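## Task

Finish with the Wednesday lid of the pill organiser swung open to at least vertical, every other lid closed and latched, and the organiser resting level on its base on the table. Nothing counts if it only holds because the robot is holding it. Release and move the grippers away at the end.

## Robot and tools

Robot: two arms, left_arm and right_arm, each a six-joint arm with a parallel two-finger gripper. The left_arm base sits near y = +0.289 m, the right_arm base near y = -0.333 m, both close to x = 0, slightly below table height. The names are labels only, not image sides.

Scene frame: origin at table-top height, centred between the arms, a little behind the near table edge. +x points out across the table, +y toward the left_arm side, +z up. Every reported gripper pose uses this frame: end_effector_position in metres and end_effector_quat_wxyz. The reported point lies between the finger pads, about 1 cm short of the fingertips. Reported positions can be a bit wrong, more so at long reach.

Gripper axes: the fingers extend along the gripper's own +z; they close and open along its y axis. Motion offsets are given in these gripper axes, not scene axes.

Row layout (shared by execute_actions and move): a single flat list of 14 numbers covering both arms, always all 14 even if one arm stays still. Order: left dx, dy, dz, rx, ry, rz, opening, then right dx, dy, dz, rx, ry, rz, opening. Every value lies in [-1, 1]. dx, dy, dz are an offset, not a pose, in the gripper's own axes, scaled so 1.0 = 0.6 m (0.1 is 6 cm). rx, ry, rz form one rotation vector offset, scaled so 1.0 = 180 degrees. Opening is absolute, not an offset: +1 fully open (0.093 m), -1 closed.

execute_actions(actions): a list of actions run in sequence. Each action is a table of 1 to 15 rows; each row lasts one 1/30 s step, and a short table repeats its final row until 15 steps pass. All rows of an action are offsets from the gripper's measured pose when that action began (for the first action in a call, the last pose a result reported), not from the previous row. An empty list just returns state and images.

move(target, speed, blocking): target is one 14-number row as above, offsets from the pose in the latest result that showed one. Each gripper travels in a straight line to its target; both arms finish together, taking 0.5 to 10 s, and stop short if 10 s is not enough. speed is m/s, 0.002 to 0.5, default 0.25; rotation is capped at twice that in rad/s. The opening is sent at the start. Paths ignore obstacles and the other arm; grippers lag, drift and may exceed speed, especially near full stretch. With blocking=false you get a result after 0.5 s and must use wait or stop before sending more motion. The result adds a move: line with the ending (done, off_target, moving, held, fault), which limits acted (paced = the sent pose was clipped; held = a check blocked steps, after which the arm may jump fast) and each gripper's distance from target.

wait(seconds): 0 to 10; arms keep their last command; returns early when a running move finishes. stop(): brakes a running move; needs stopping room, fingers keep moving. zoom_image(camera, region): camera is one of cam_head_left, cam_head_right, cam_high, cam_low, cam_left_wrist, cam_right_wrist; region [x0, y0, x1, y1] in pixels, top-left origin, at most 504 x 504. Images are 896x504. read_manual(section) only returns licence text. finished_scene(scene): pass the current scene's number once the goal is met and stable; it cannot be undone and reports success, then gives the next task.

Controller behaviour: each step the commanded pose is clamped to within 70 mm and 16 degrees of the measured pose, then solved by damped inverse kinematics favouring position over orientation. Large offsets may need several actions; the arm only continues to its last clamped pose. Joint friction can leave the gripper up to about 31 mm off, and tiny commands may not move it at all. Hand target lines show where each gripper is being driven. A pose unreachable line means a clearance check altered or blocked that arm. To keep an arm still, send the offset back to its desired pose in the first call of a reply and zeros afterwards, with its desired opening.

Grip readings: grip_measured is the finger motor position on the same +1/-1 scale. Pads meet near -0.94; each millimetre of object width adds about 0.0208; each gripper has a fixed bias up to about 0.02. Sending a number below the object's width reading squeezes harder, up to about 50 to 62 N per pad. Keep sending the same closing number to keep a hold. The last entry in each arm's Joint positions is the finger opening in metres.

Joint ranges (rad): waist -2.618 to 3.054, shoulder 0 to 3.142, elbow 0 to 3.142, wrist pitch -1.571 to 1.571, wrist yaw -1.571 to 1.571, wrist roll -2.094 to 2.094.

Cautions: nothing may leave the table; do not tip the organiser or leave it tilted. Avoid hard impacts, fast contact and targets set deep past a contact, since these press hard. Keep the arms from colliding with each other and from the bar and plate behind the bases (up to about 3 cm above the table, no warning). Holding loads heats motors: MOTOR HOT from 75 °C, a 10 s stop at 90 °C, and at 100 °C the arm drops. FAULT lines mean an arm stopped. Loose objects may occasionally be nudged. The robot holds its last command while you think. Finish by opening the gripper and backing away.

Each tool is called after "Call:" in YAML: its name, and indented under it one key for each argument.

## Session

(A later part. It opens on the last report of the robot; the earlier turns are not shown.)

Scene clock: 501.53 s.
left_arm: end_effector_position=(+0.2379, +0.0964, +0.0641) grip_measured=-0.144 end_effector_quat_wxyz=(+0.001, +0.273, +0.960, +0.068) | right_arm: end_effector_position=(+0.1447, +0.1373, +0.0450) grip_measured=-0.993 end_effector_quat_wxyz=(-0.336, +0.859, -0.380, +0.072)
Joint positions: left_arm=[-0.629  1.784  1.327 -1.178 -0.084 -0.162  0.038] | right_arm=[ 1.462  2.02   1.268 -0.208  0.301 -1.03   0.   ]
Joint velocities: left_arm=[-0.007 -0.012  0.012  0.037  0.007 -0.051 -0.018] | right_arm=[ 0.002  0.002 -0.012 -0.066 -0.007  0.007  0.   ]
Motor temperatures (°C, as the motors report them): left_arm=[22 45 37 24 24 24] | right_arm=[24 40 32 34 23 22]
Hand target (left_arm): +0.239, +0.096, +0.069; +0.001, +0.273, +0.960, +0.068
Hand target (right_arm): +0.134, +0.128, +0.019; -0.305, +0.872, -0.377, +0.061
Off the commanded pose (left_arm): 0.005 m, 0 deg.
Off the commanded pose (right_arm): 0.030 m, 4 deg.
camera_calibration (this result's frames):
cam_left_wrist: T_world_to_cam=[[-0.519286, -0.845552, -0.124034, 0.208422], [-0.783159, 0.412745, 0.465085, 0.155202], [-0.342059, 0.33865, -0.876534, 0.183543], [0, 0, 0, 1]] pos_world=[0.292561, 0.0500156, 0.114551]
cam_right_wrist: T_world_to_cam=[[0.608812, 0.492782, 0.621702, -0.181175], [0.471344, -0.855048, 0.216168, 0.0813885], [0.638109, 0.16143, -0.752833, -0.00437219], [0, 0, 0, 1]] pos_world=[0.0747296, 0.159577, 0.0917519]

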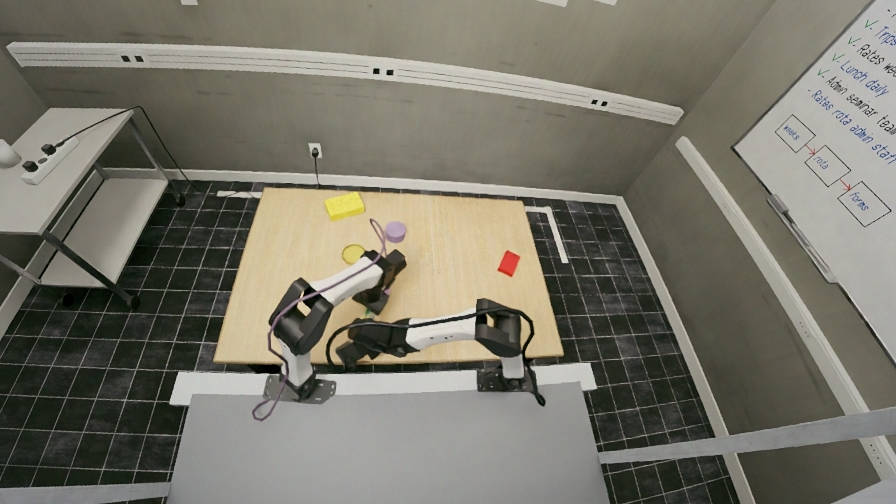

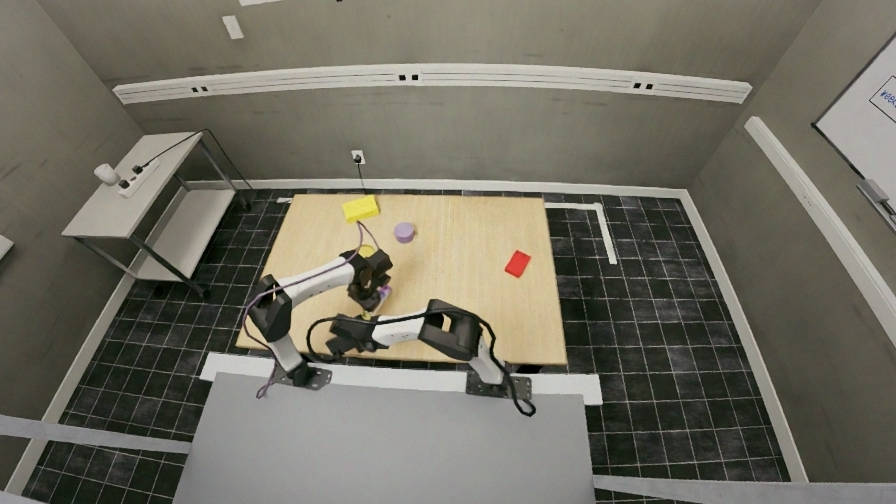

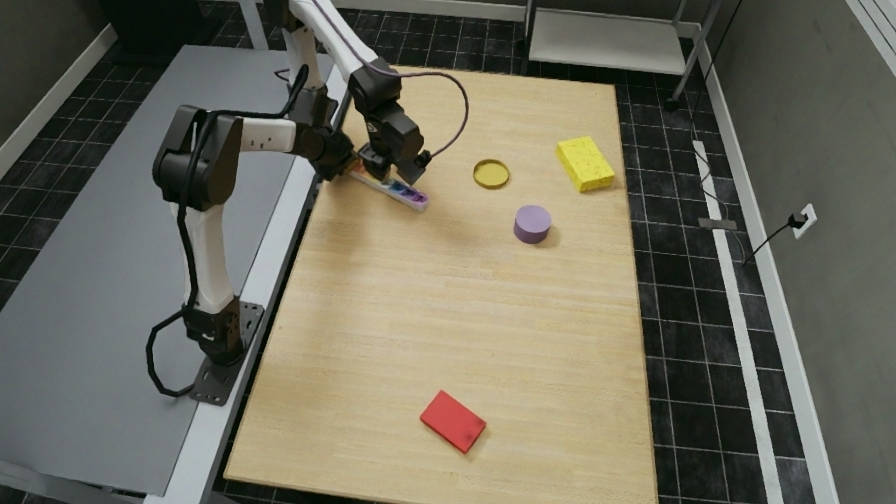

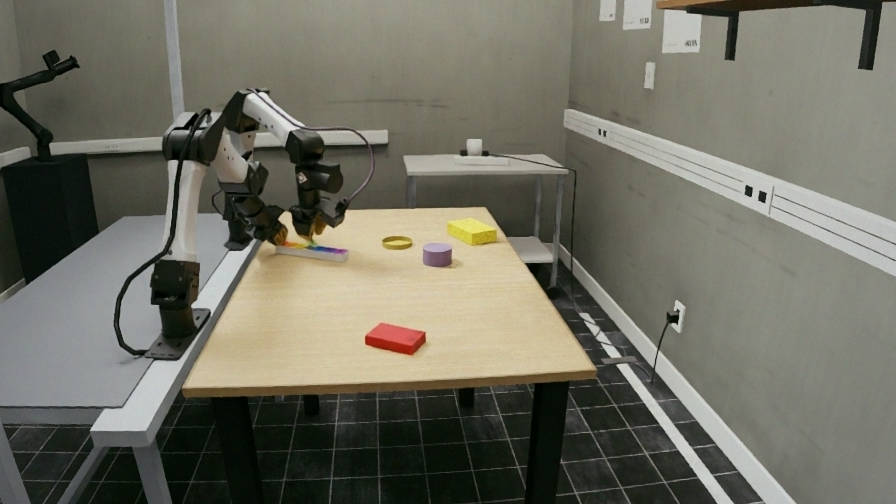

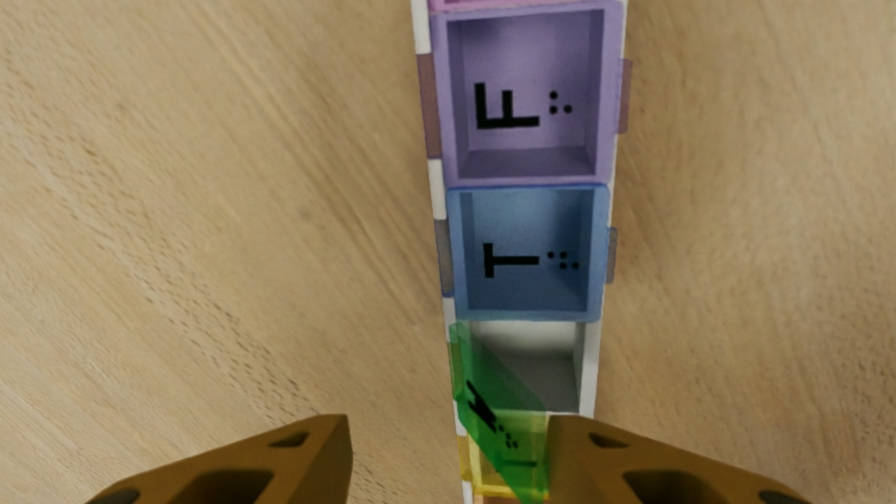

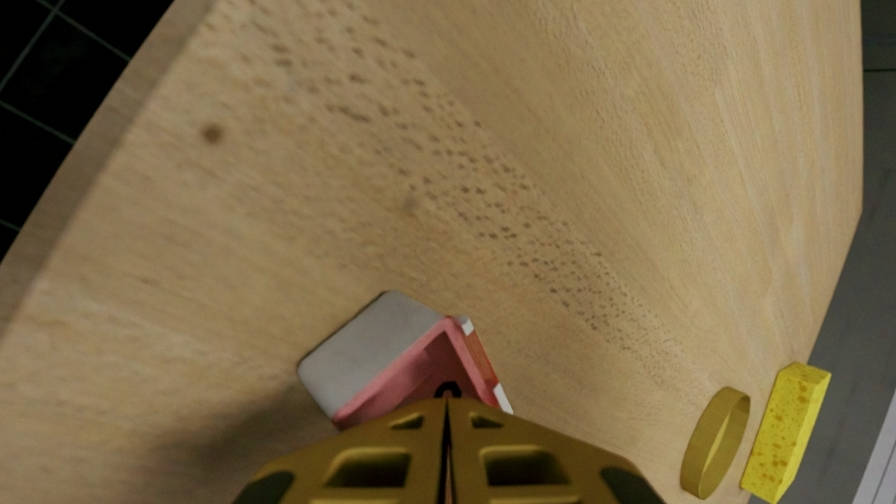

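Call:
execute_actions:
  actions:
    - [[0,0.004,0.0005,0,0,0,-0.155,0.004,0.045,0.02,-0.022,0,-0.004,-1],[0,0.007,0.0009,0,0,0,-0.155,0.004,0.045,0.02,-0.022,0,-0.004,-1],[0,0.0095,0.0012,0,0,0,-0.155,0.004,0.045,0.02,-0.022,0,-0.004,-1],[0,0.012,0.0015,0,0,0,-0.155,0.004,0.045,0.02,-0.022,0,-0.004,-1],[0,0.014,0.0017,0,0,0,-0.155,0.004,0.045,0.02,-0.022,0,-0.004,-1],[0,0.016,0.002,0,0,0,-0.155,0.004,0.045,0.02,-0.022,0,-0.004,-1],[0,0.018,0.0022,0,0,0,-0.155,0.004,0.045,0.02,-0.022,0,-0.004,-1],[0,0.020,0.0025,0,0,0,-0.155,0.004,0.045,0.02,-0.022,0,-0.004,-1],[0,0.022,0.0027,0,0,0,-0.155,0.004,0.045,0.02,-0.022,0,-0.004,-1],[0,0.024,0.003,0,0,0,-0.155,0.004,0.045,0.02,-0.022,0,-0.004,-1],[0,0.026,0.0032,0,0,0,-0.155,0.004,0.045,0.02,-0.022,0,-0.004,-1],[0,0.028,0.0035,0,0,0,-0.155,0.004,0.045,0.02,-0.022,0,-0.004,-1],[0,0.030,0.0037,0,0,0,-0.155,0.004,0.045,0.02,-0.022,0,-0.004,-1],[0,0.032,0.004,0,0,0,-0.155,0.004,0.045,0.02,-0.022,0,-0.004,-1],[0,0.034,0.0042,0,0,0,-0.155,0.004,0.045,0.02,-0.022,0,-0.004,-1]]
    - [[0,0.015,0.0019,0,0,0,-0.155,0.004,0.045,0.02,-0.022,0,-0.004,-1],[0,0.017,0.0021,0,0,0,-0.155,0.004,0.045,0.02,-0.022,0,-0.004,-1],[0,0.019,0.0024,0,0,0,-0.155,0.004,0.045,0.02,-0.022,0,-0.004,-1],[0,0.021,0.0026,0,0,0,-0.155,0.004,0.045,0.02,-0.022,0,-0.004,-1],[0,0.023,0.0029,0,0,0,-0.155,0.004,0.045,0.02,-0.022,0,-0.004,-1],[0,0.025,0.0031,0,0,0,-0.155,0.004,0.045,0.02,-0.022,0,-0.004,-1],[0,0.027,0.0033,0,0,0,-0.155,0.004,0.045,0.02,-0.022,0,-0.004,-1],[0,0.029,0.0036,0,0,0,-0.155,0.004,0.045,0.02,-0.022,0,-0.004,-1],[0,0.031,0.0038,0,0,0,-0.155,0.004,0.045,0.02,-0.022,0,-0.004,-1],[0,0.033,0.0041,0,0,0,-0.155,0.004,0.045,0.02,-0.022,0,-0.004,-1],[0,0.035,0.0043,0,0,0,-0.155,0.004,0.045,0.02,-0.022,0,-0.004,-1],[0,0.037,0.0046,0,0,0,-0.155,0.004,0.045,0.02,-0.022,0,-0.004,-1],[0,0.039,0.0048,0,0,0,-0.155,0.004,0.045,0.02,-0.022,0,-0.004,-1],[0,0.040,0.005,0,0,0,-0.155,0.004,0.045,0.02,-0.022,0,-0.004,-1],[0,0.040,0.005,0,0,0,-0.155,0.004,0.045,0.02,-0.022,0,-0.004,-1]]

Scene clock: 512.07 s.
left_arm: end_effector_position=(+0.2552, +0.1218, +0.0655) grip_measured=-0.153 end_effector_quat_wxyz=(-0.005, +0.271, +0.960, +0.067) | right_arm: end_effector_position=(+0.1447, +0.1373, +0.0450) grip_measured=-0.993 end_effector_quat_wxyz=(-0.336, +0.859, -0.380, +0.072)
Joint positions: left_arm=[-0.529  1.784  1.327 -1.182 -0.084 -0.066  0.038] | right_arm=[ 1.462  2.02   1.268 -0.208  0.301 -1.03   0.   ]
Joint velocities: left_arm=[ 0.071 -0.027  0.007 -0.007 -0.022  0.022 -0.001] | right_arm=[ 0.002 -0.012 -0.017 -0.125 -0.007 -0.022  0.   ]
Motor temperatures (°C, as the motors report them): left_arm=[22 44 37 24 24 24] | right_arm=[24 41 32 34 23 22]
Hand target (left_arm): +0.258, +0.128, +0.065; -0.002, +0.272, +0.960, +0.069
Hand target (right_arm): +0.134, +0.128, +0.019; -0.305, +0.872, -0.377, +0.061
Off the commanded pose (left_arm): 0.006 m, 0 deg.
Off the commanded pose (right_arm): 0.030 m, 4 deg.
camera_calibration (this result's frames):
cam_left_wrist: T_world_to_cam=[[-0.516127, -0.848215, -0.118927, 0.238253], [-0.779677, 0.407796, 0.47519, 0.156667], [-0.354565, 0.337983, -0.871809, 0.185096], [0, 0, 0, 1]] pos_world=[0.310747, 0.0756425, 0.115256]
cam_right_wrist: T_world_to_cam=[[0.608812, 0.492782, 0.621702, -0.181175], [0.471344, -0.855048, 0.216168, 0.0813885], [0.638109, 0.16143, -0.752833, -0.00437219], [0, 0, 0, 1]] pos_world=[0.0747296, 0.159577, 0.0917519]

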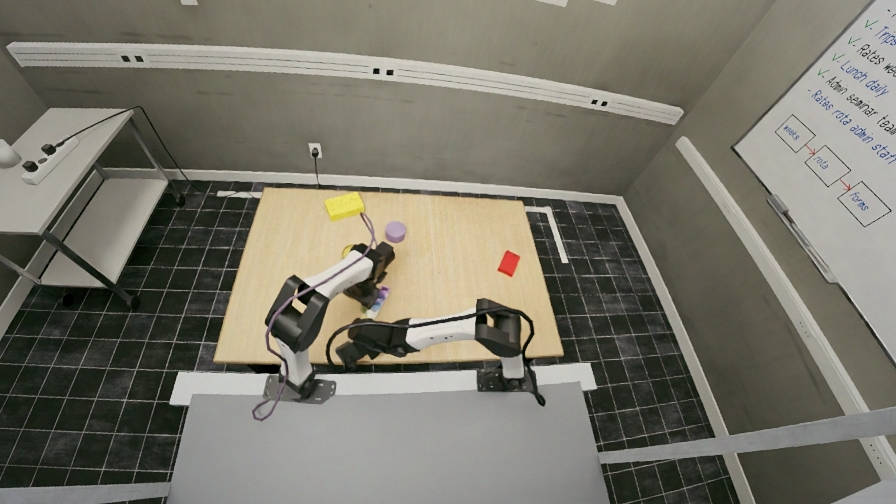

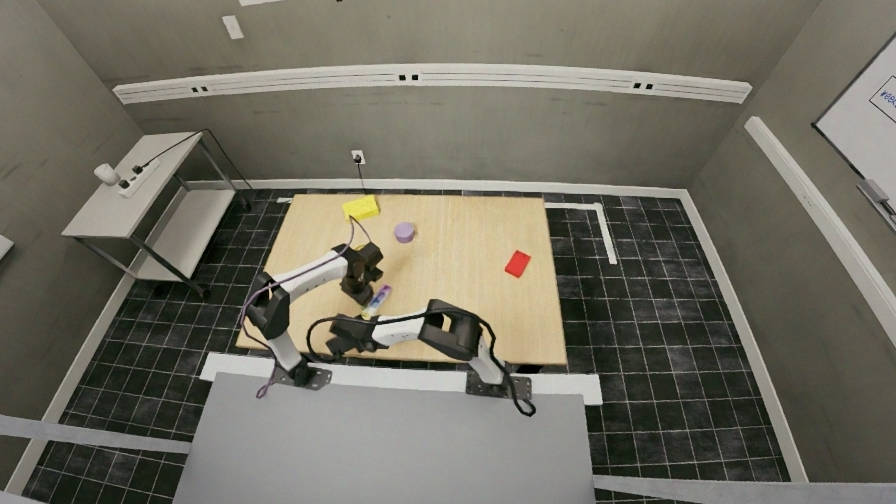

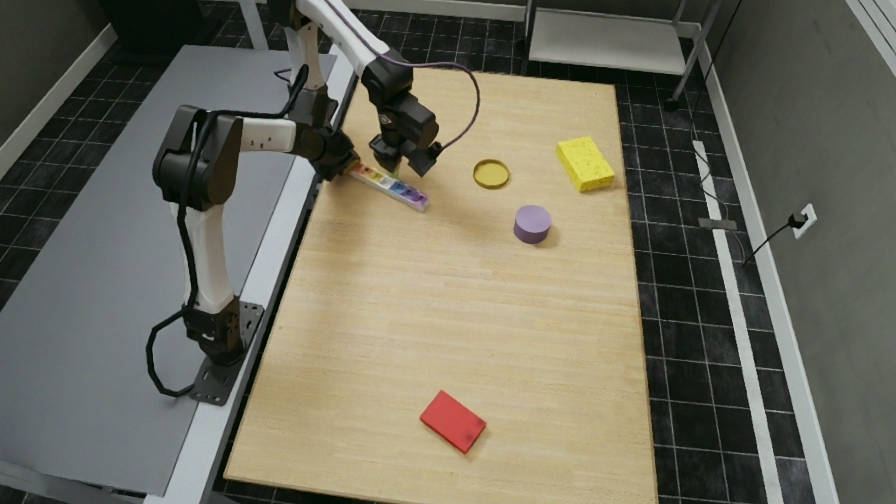

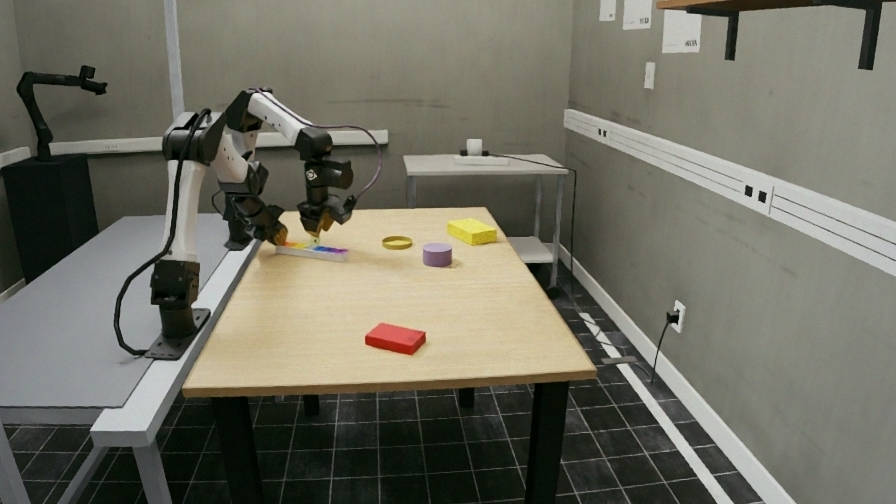

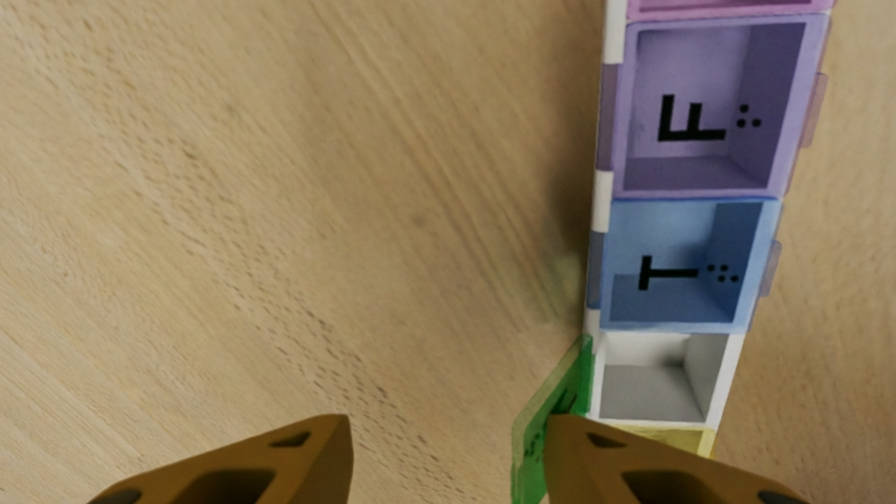

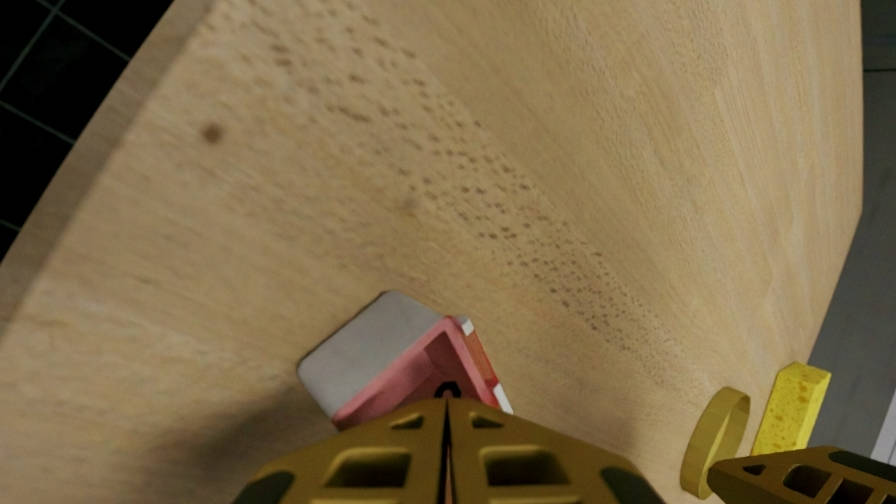

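Call:
execute_actions:
  actions: []

Scene clock: 513.00 s.
left_arm: end_effector_position=(+0.2557, +0.1226, +0.0656) grip_measured=-0.153 end_effector_quat_wxyz=(-0.006, +0.275, +0.959, +0.067) | right_arm: end_effector_position=(+0.1445, +0.1374, +0.0451) grip_measured=-0.993 end_effector_quat_wxyz=(-0.336, +0.859, -0.380, +0.071)
Joint positions: left_arm=[-0.525  1.784  1.327 -1.182 -0.084 -0.054  0.038] | right_arm=[ 1.462  2.02   1.268 -0.208  0.3   -1.03   0.   ]
Joint velocities: left_arm=[-0.007 -0.002  0.002 -0.022  0.007 -0.007  0.001] | right_arm=[-0.022  0.017 -0.012 -0.022 -0.037 -0.022  0.   ]
Motor temperatures (°C, as the motors report them): left_arm=[22 45 37 24 24 24] | right_arm=[24 41 32 34 23 22]
Hand target (left_arm): +0.258, +0.128, +0.065; -0.002, +0.272, +0.960, +0.069
Hand target (right_arm): +0.134, +0.128, +0.019; -0.305, +0.872, -0.377, +0.061
Off the commanded pose (left_arm): 0.006 m, 1 deg.
Off the commanded pose (right_arm): 0.030 m, 4 deg.
camera_calibration (this result's frames):
cam_left_wrist: T_world_to_cam=[[-0.523637, -0.843684, -0.118331, 0.24051], [-0.775406, 0.414438, 0.47643, 0.154731], [-0.352916, 0.341231, -0.871213, 0.18418], [0, 0, 0, 1]] pos_world=[0.310919, 0.07594, 0.115201]
cam_right_wrist: T_world_to_cam=[[0.608983, 0.492856, 0.621476, -0.181177], [0.472109, -0.854843, 0.215306, 0.0814791], [0.637379, 0.162287, -0.753266, -0.00427354], [0, 0, 0, 1]] pos_world=[0.0745909, 0.15964, 0.0918355]

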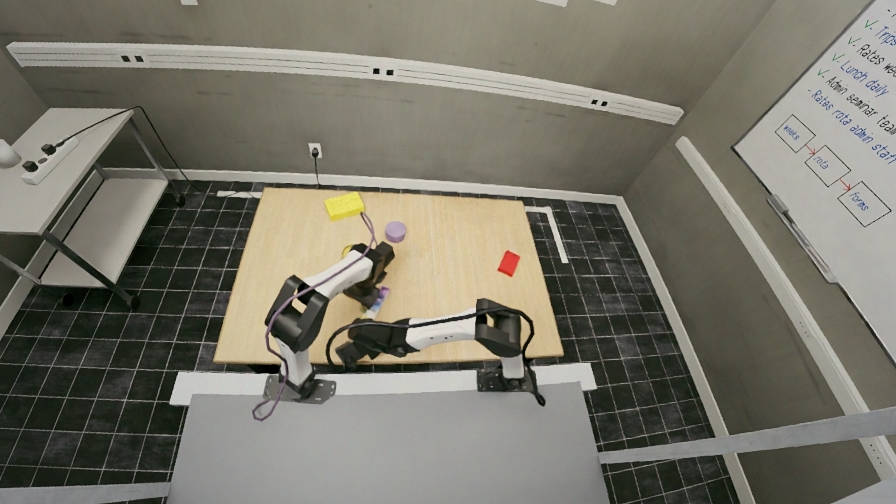

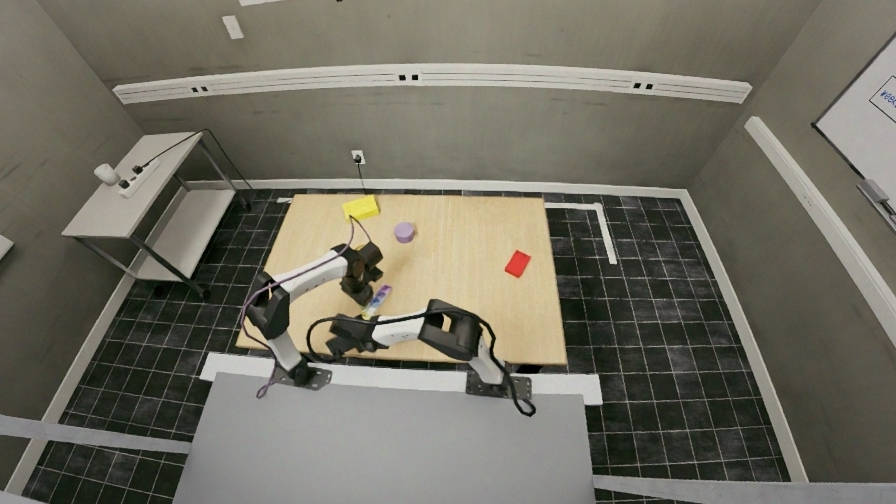

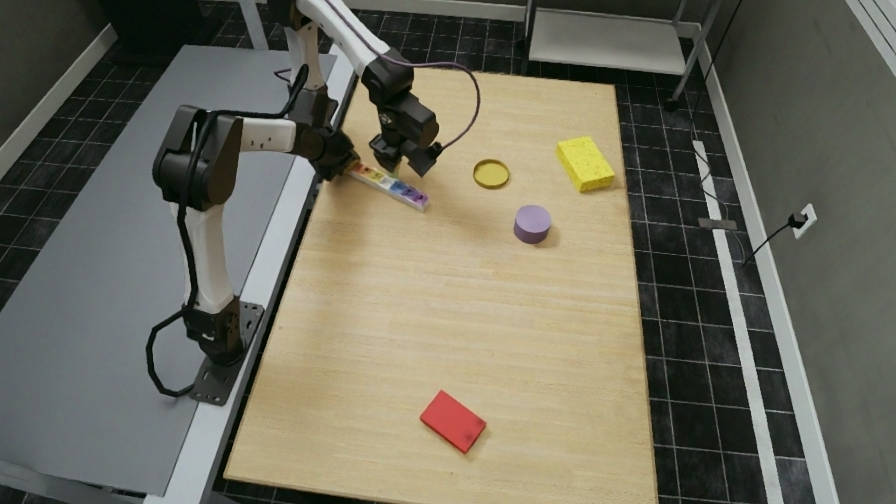

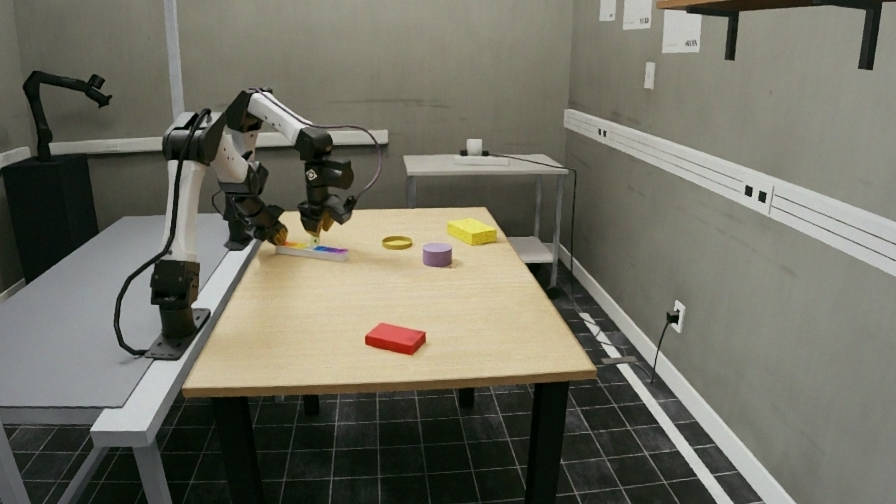

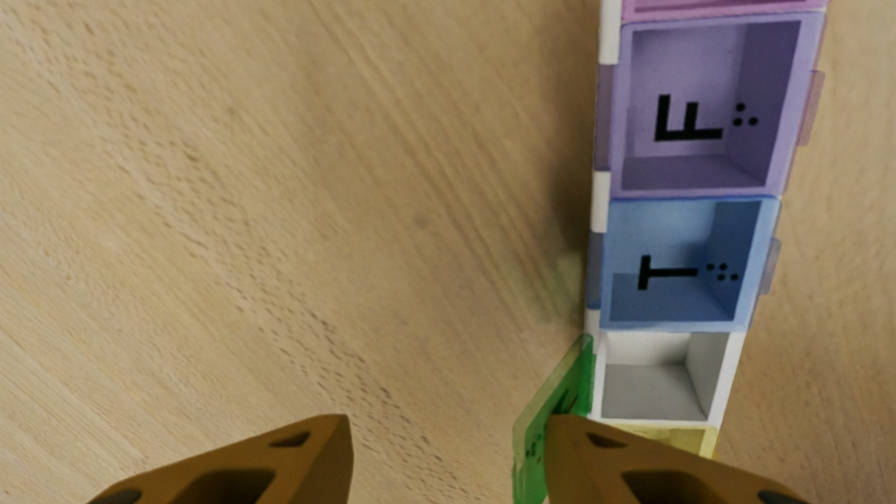

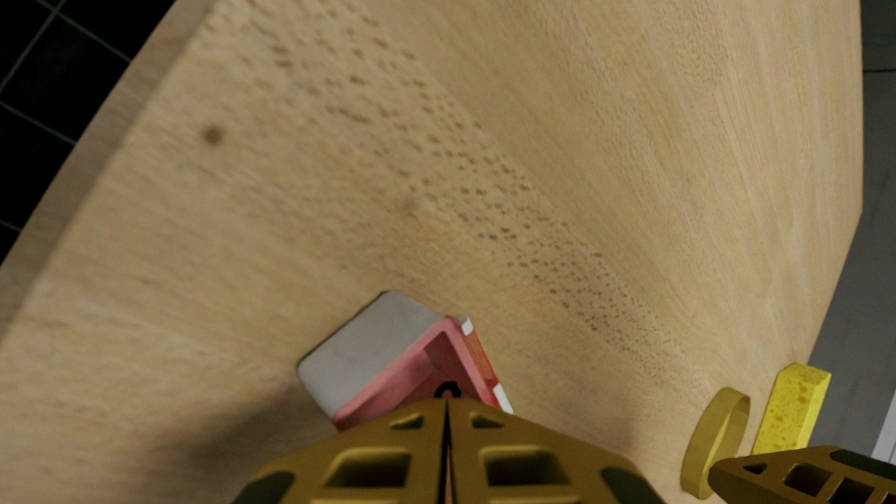

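Call:
move:
  target: [0,0.08,-0.2,0,0,0,0.3,0.102,-0.019,-0.264,0,0,0,-1]
  speed: 0.2

Scene clock: 527.57 s.
left_arm: end_effector_position=(+0.2736, +0.1416, +0.1844) grip_measured=+0.298 end_effector_quat_wxyz=(+0.026, +0.280, +0.958, +0.057) | right_arm: end_effector_position=(+0.1361, +0.0227, +0.1751) grip_measured=-0.993 end_effector_quat_wxyz=(-0.348, +0.853, -0.382, +0.075)
Joint positions: left_arm=[-0.428  1.754  1.764 -1.574 -0.084  0.056  0.06 ] | right_arm=[ 1.437  1.455  1.149 -0.621  0.298 -1.051  0.   ]
Joint velocities: left_arm=[-0.007 -0.012 -0.002 -0.081  0.007  0.022 -0.001] | right_arm=[ 0.007 -0.007  0.022  0.066 -0.066 -0.051  0.   ]
Motor temperatures (°C, as the motors report them): left_arm=[22 45 36 24 24 24] | right_arm=[24 41 32 34 23 22]
Hand target (left_arm): +0.275, +0.147, +0.190; +0.030, +0.277, +0.958, +0.060
Hand target (right_arm): +0.135, +0.018, +0.168; -0.336, +0.859, -0.380, +0.072
Off the commanded pose (left_arm): 0.009 m, 4 deg.
Off the commanded pose (right_arm): 0.011 m, 2 deg.
joint sent to its limit (left arm) — the command would take joint 4 (wrist pitch) past its lower limit, so that joint was sent only as far as its limit.
move: off_target (left_arm, right_arm)
camera_calibration (this result's frames):
cam_left_wrist: T_world_to_cam=[[-0.529849, -0.840208, -0.115369, 0.280627], [-0.792992, 0.442588, 0.418663, 0.115654], [-0.300704, 0.313315, -0.900784, 0.282673], [0, 0, 0, 1]] pos_world=[0.325403, 0.0960324, 0.238583]
cam_right_wrist: T_world_to_cam=[[0.60362, 0.473646, 0.641328, -0.202652], [0.462103, -0.863353, 0.202688, -0.0368691], [0.649695, 0.174013, -0.740011, 0.11345], [0, 0, 0, 1]] pos_world=[0.0656544, 0.0444128, 0.221394]

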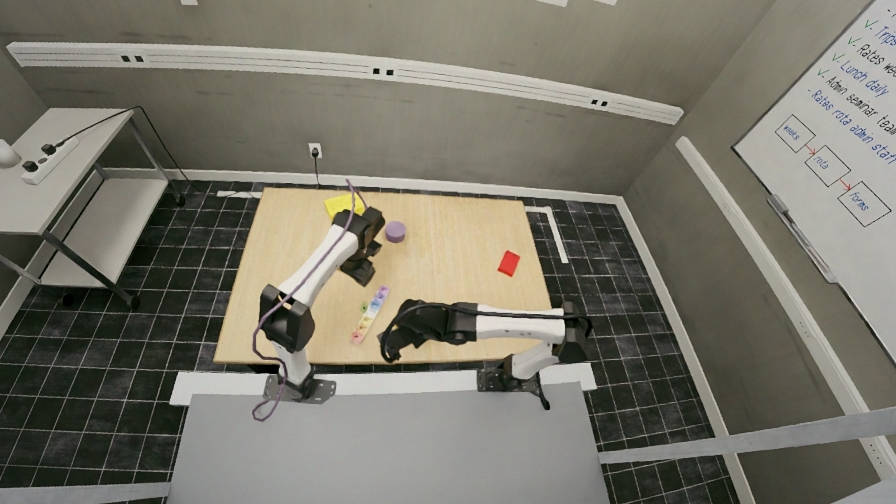

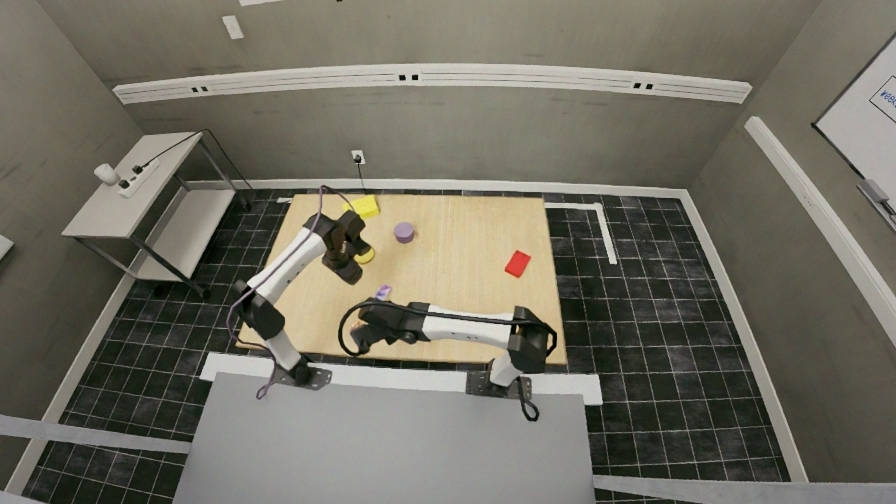

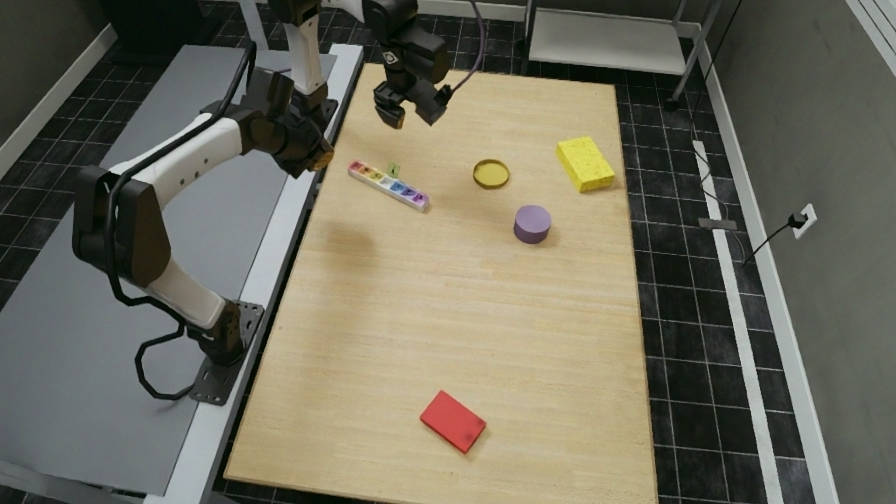

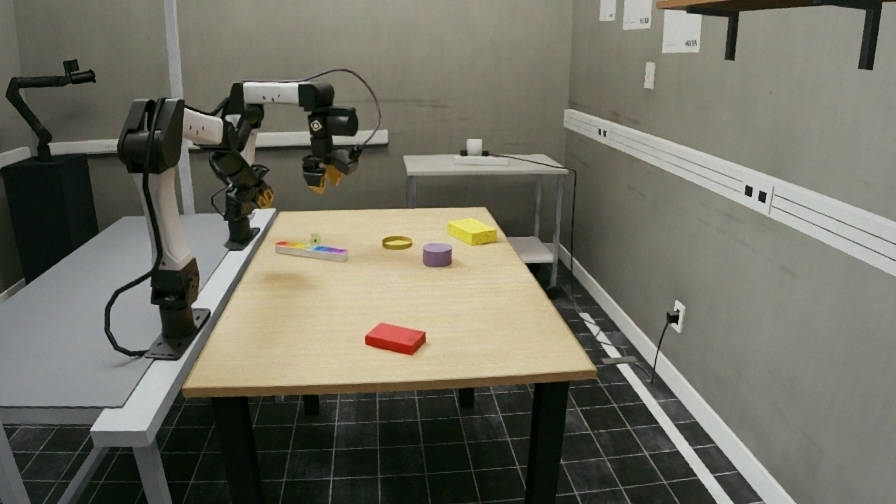

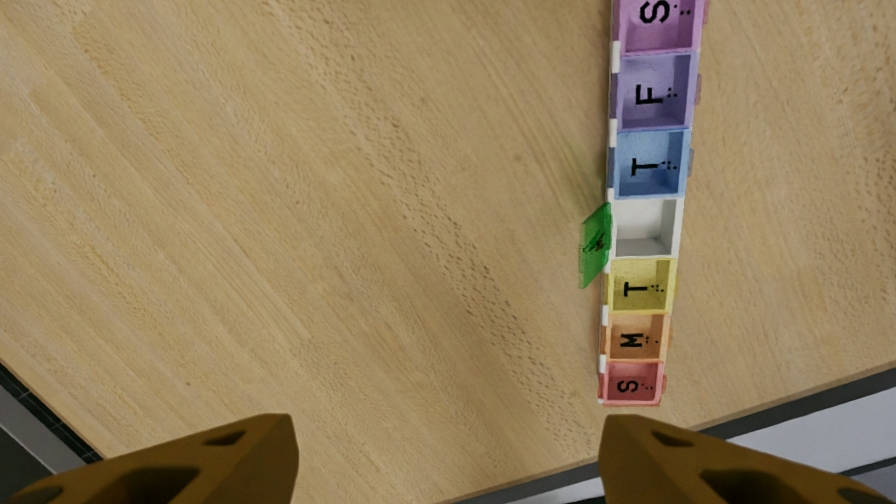

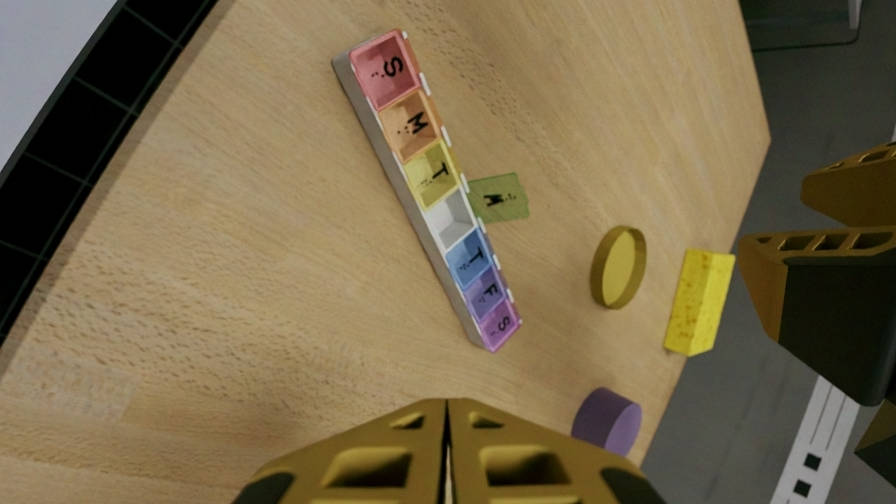

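Call:
zoom_image:
  camera: "cam_right_wrist"
  region: [310, 10, 550, 230]

Call:
zoom_image:
  camera: "cam_right_wrist"
  region: [390, 160, 560, 370]

Call:
zoom_image:
  camera: "cam_low"
  region: [260, 220, 360, 275]

Region (310, 10, 550, 230) of cam_right_wrist's 896x504 image, scaled by 2.100, with more detail than that image has; it fills the top 462 rows of this view, and the rest is white.

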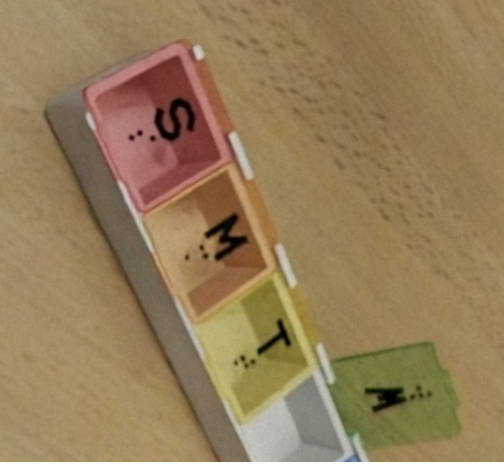

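Region (390, 160, 560, 370) of cam_right_wrist's 896x504 image, scaled by 2.400, with more detail than that image has; it fills the left 408 columns of this view, and the rest is white.

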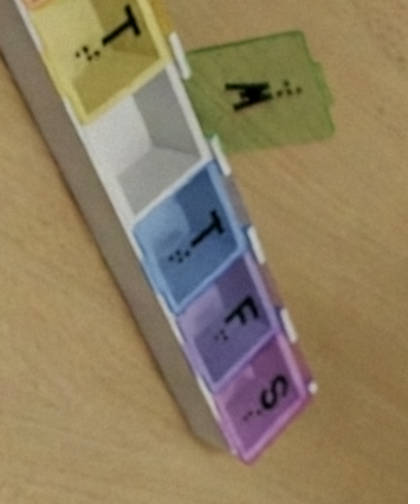

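Region (260, 220, 360, 275) of cam_low's 896x504 image, scaled by 5.040, with more detail than that image has; it fills the top 277 rows of this view, and the rest is white.

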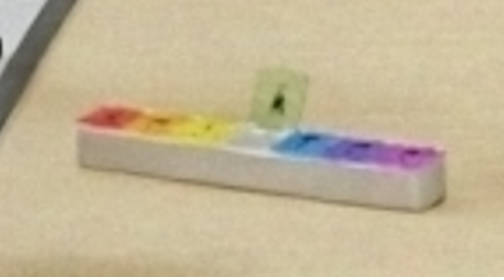

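All other lids look shut, Wednesday is open past upright, and both arms are clear.

Call:
finished_scene:
  scene: 1

The scene is finished: the task was done.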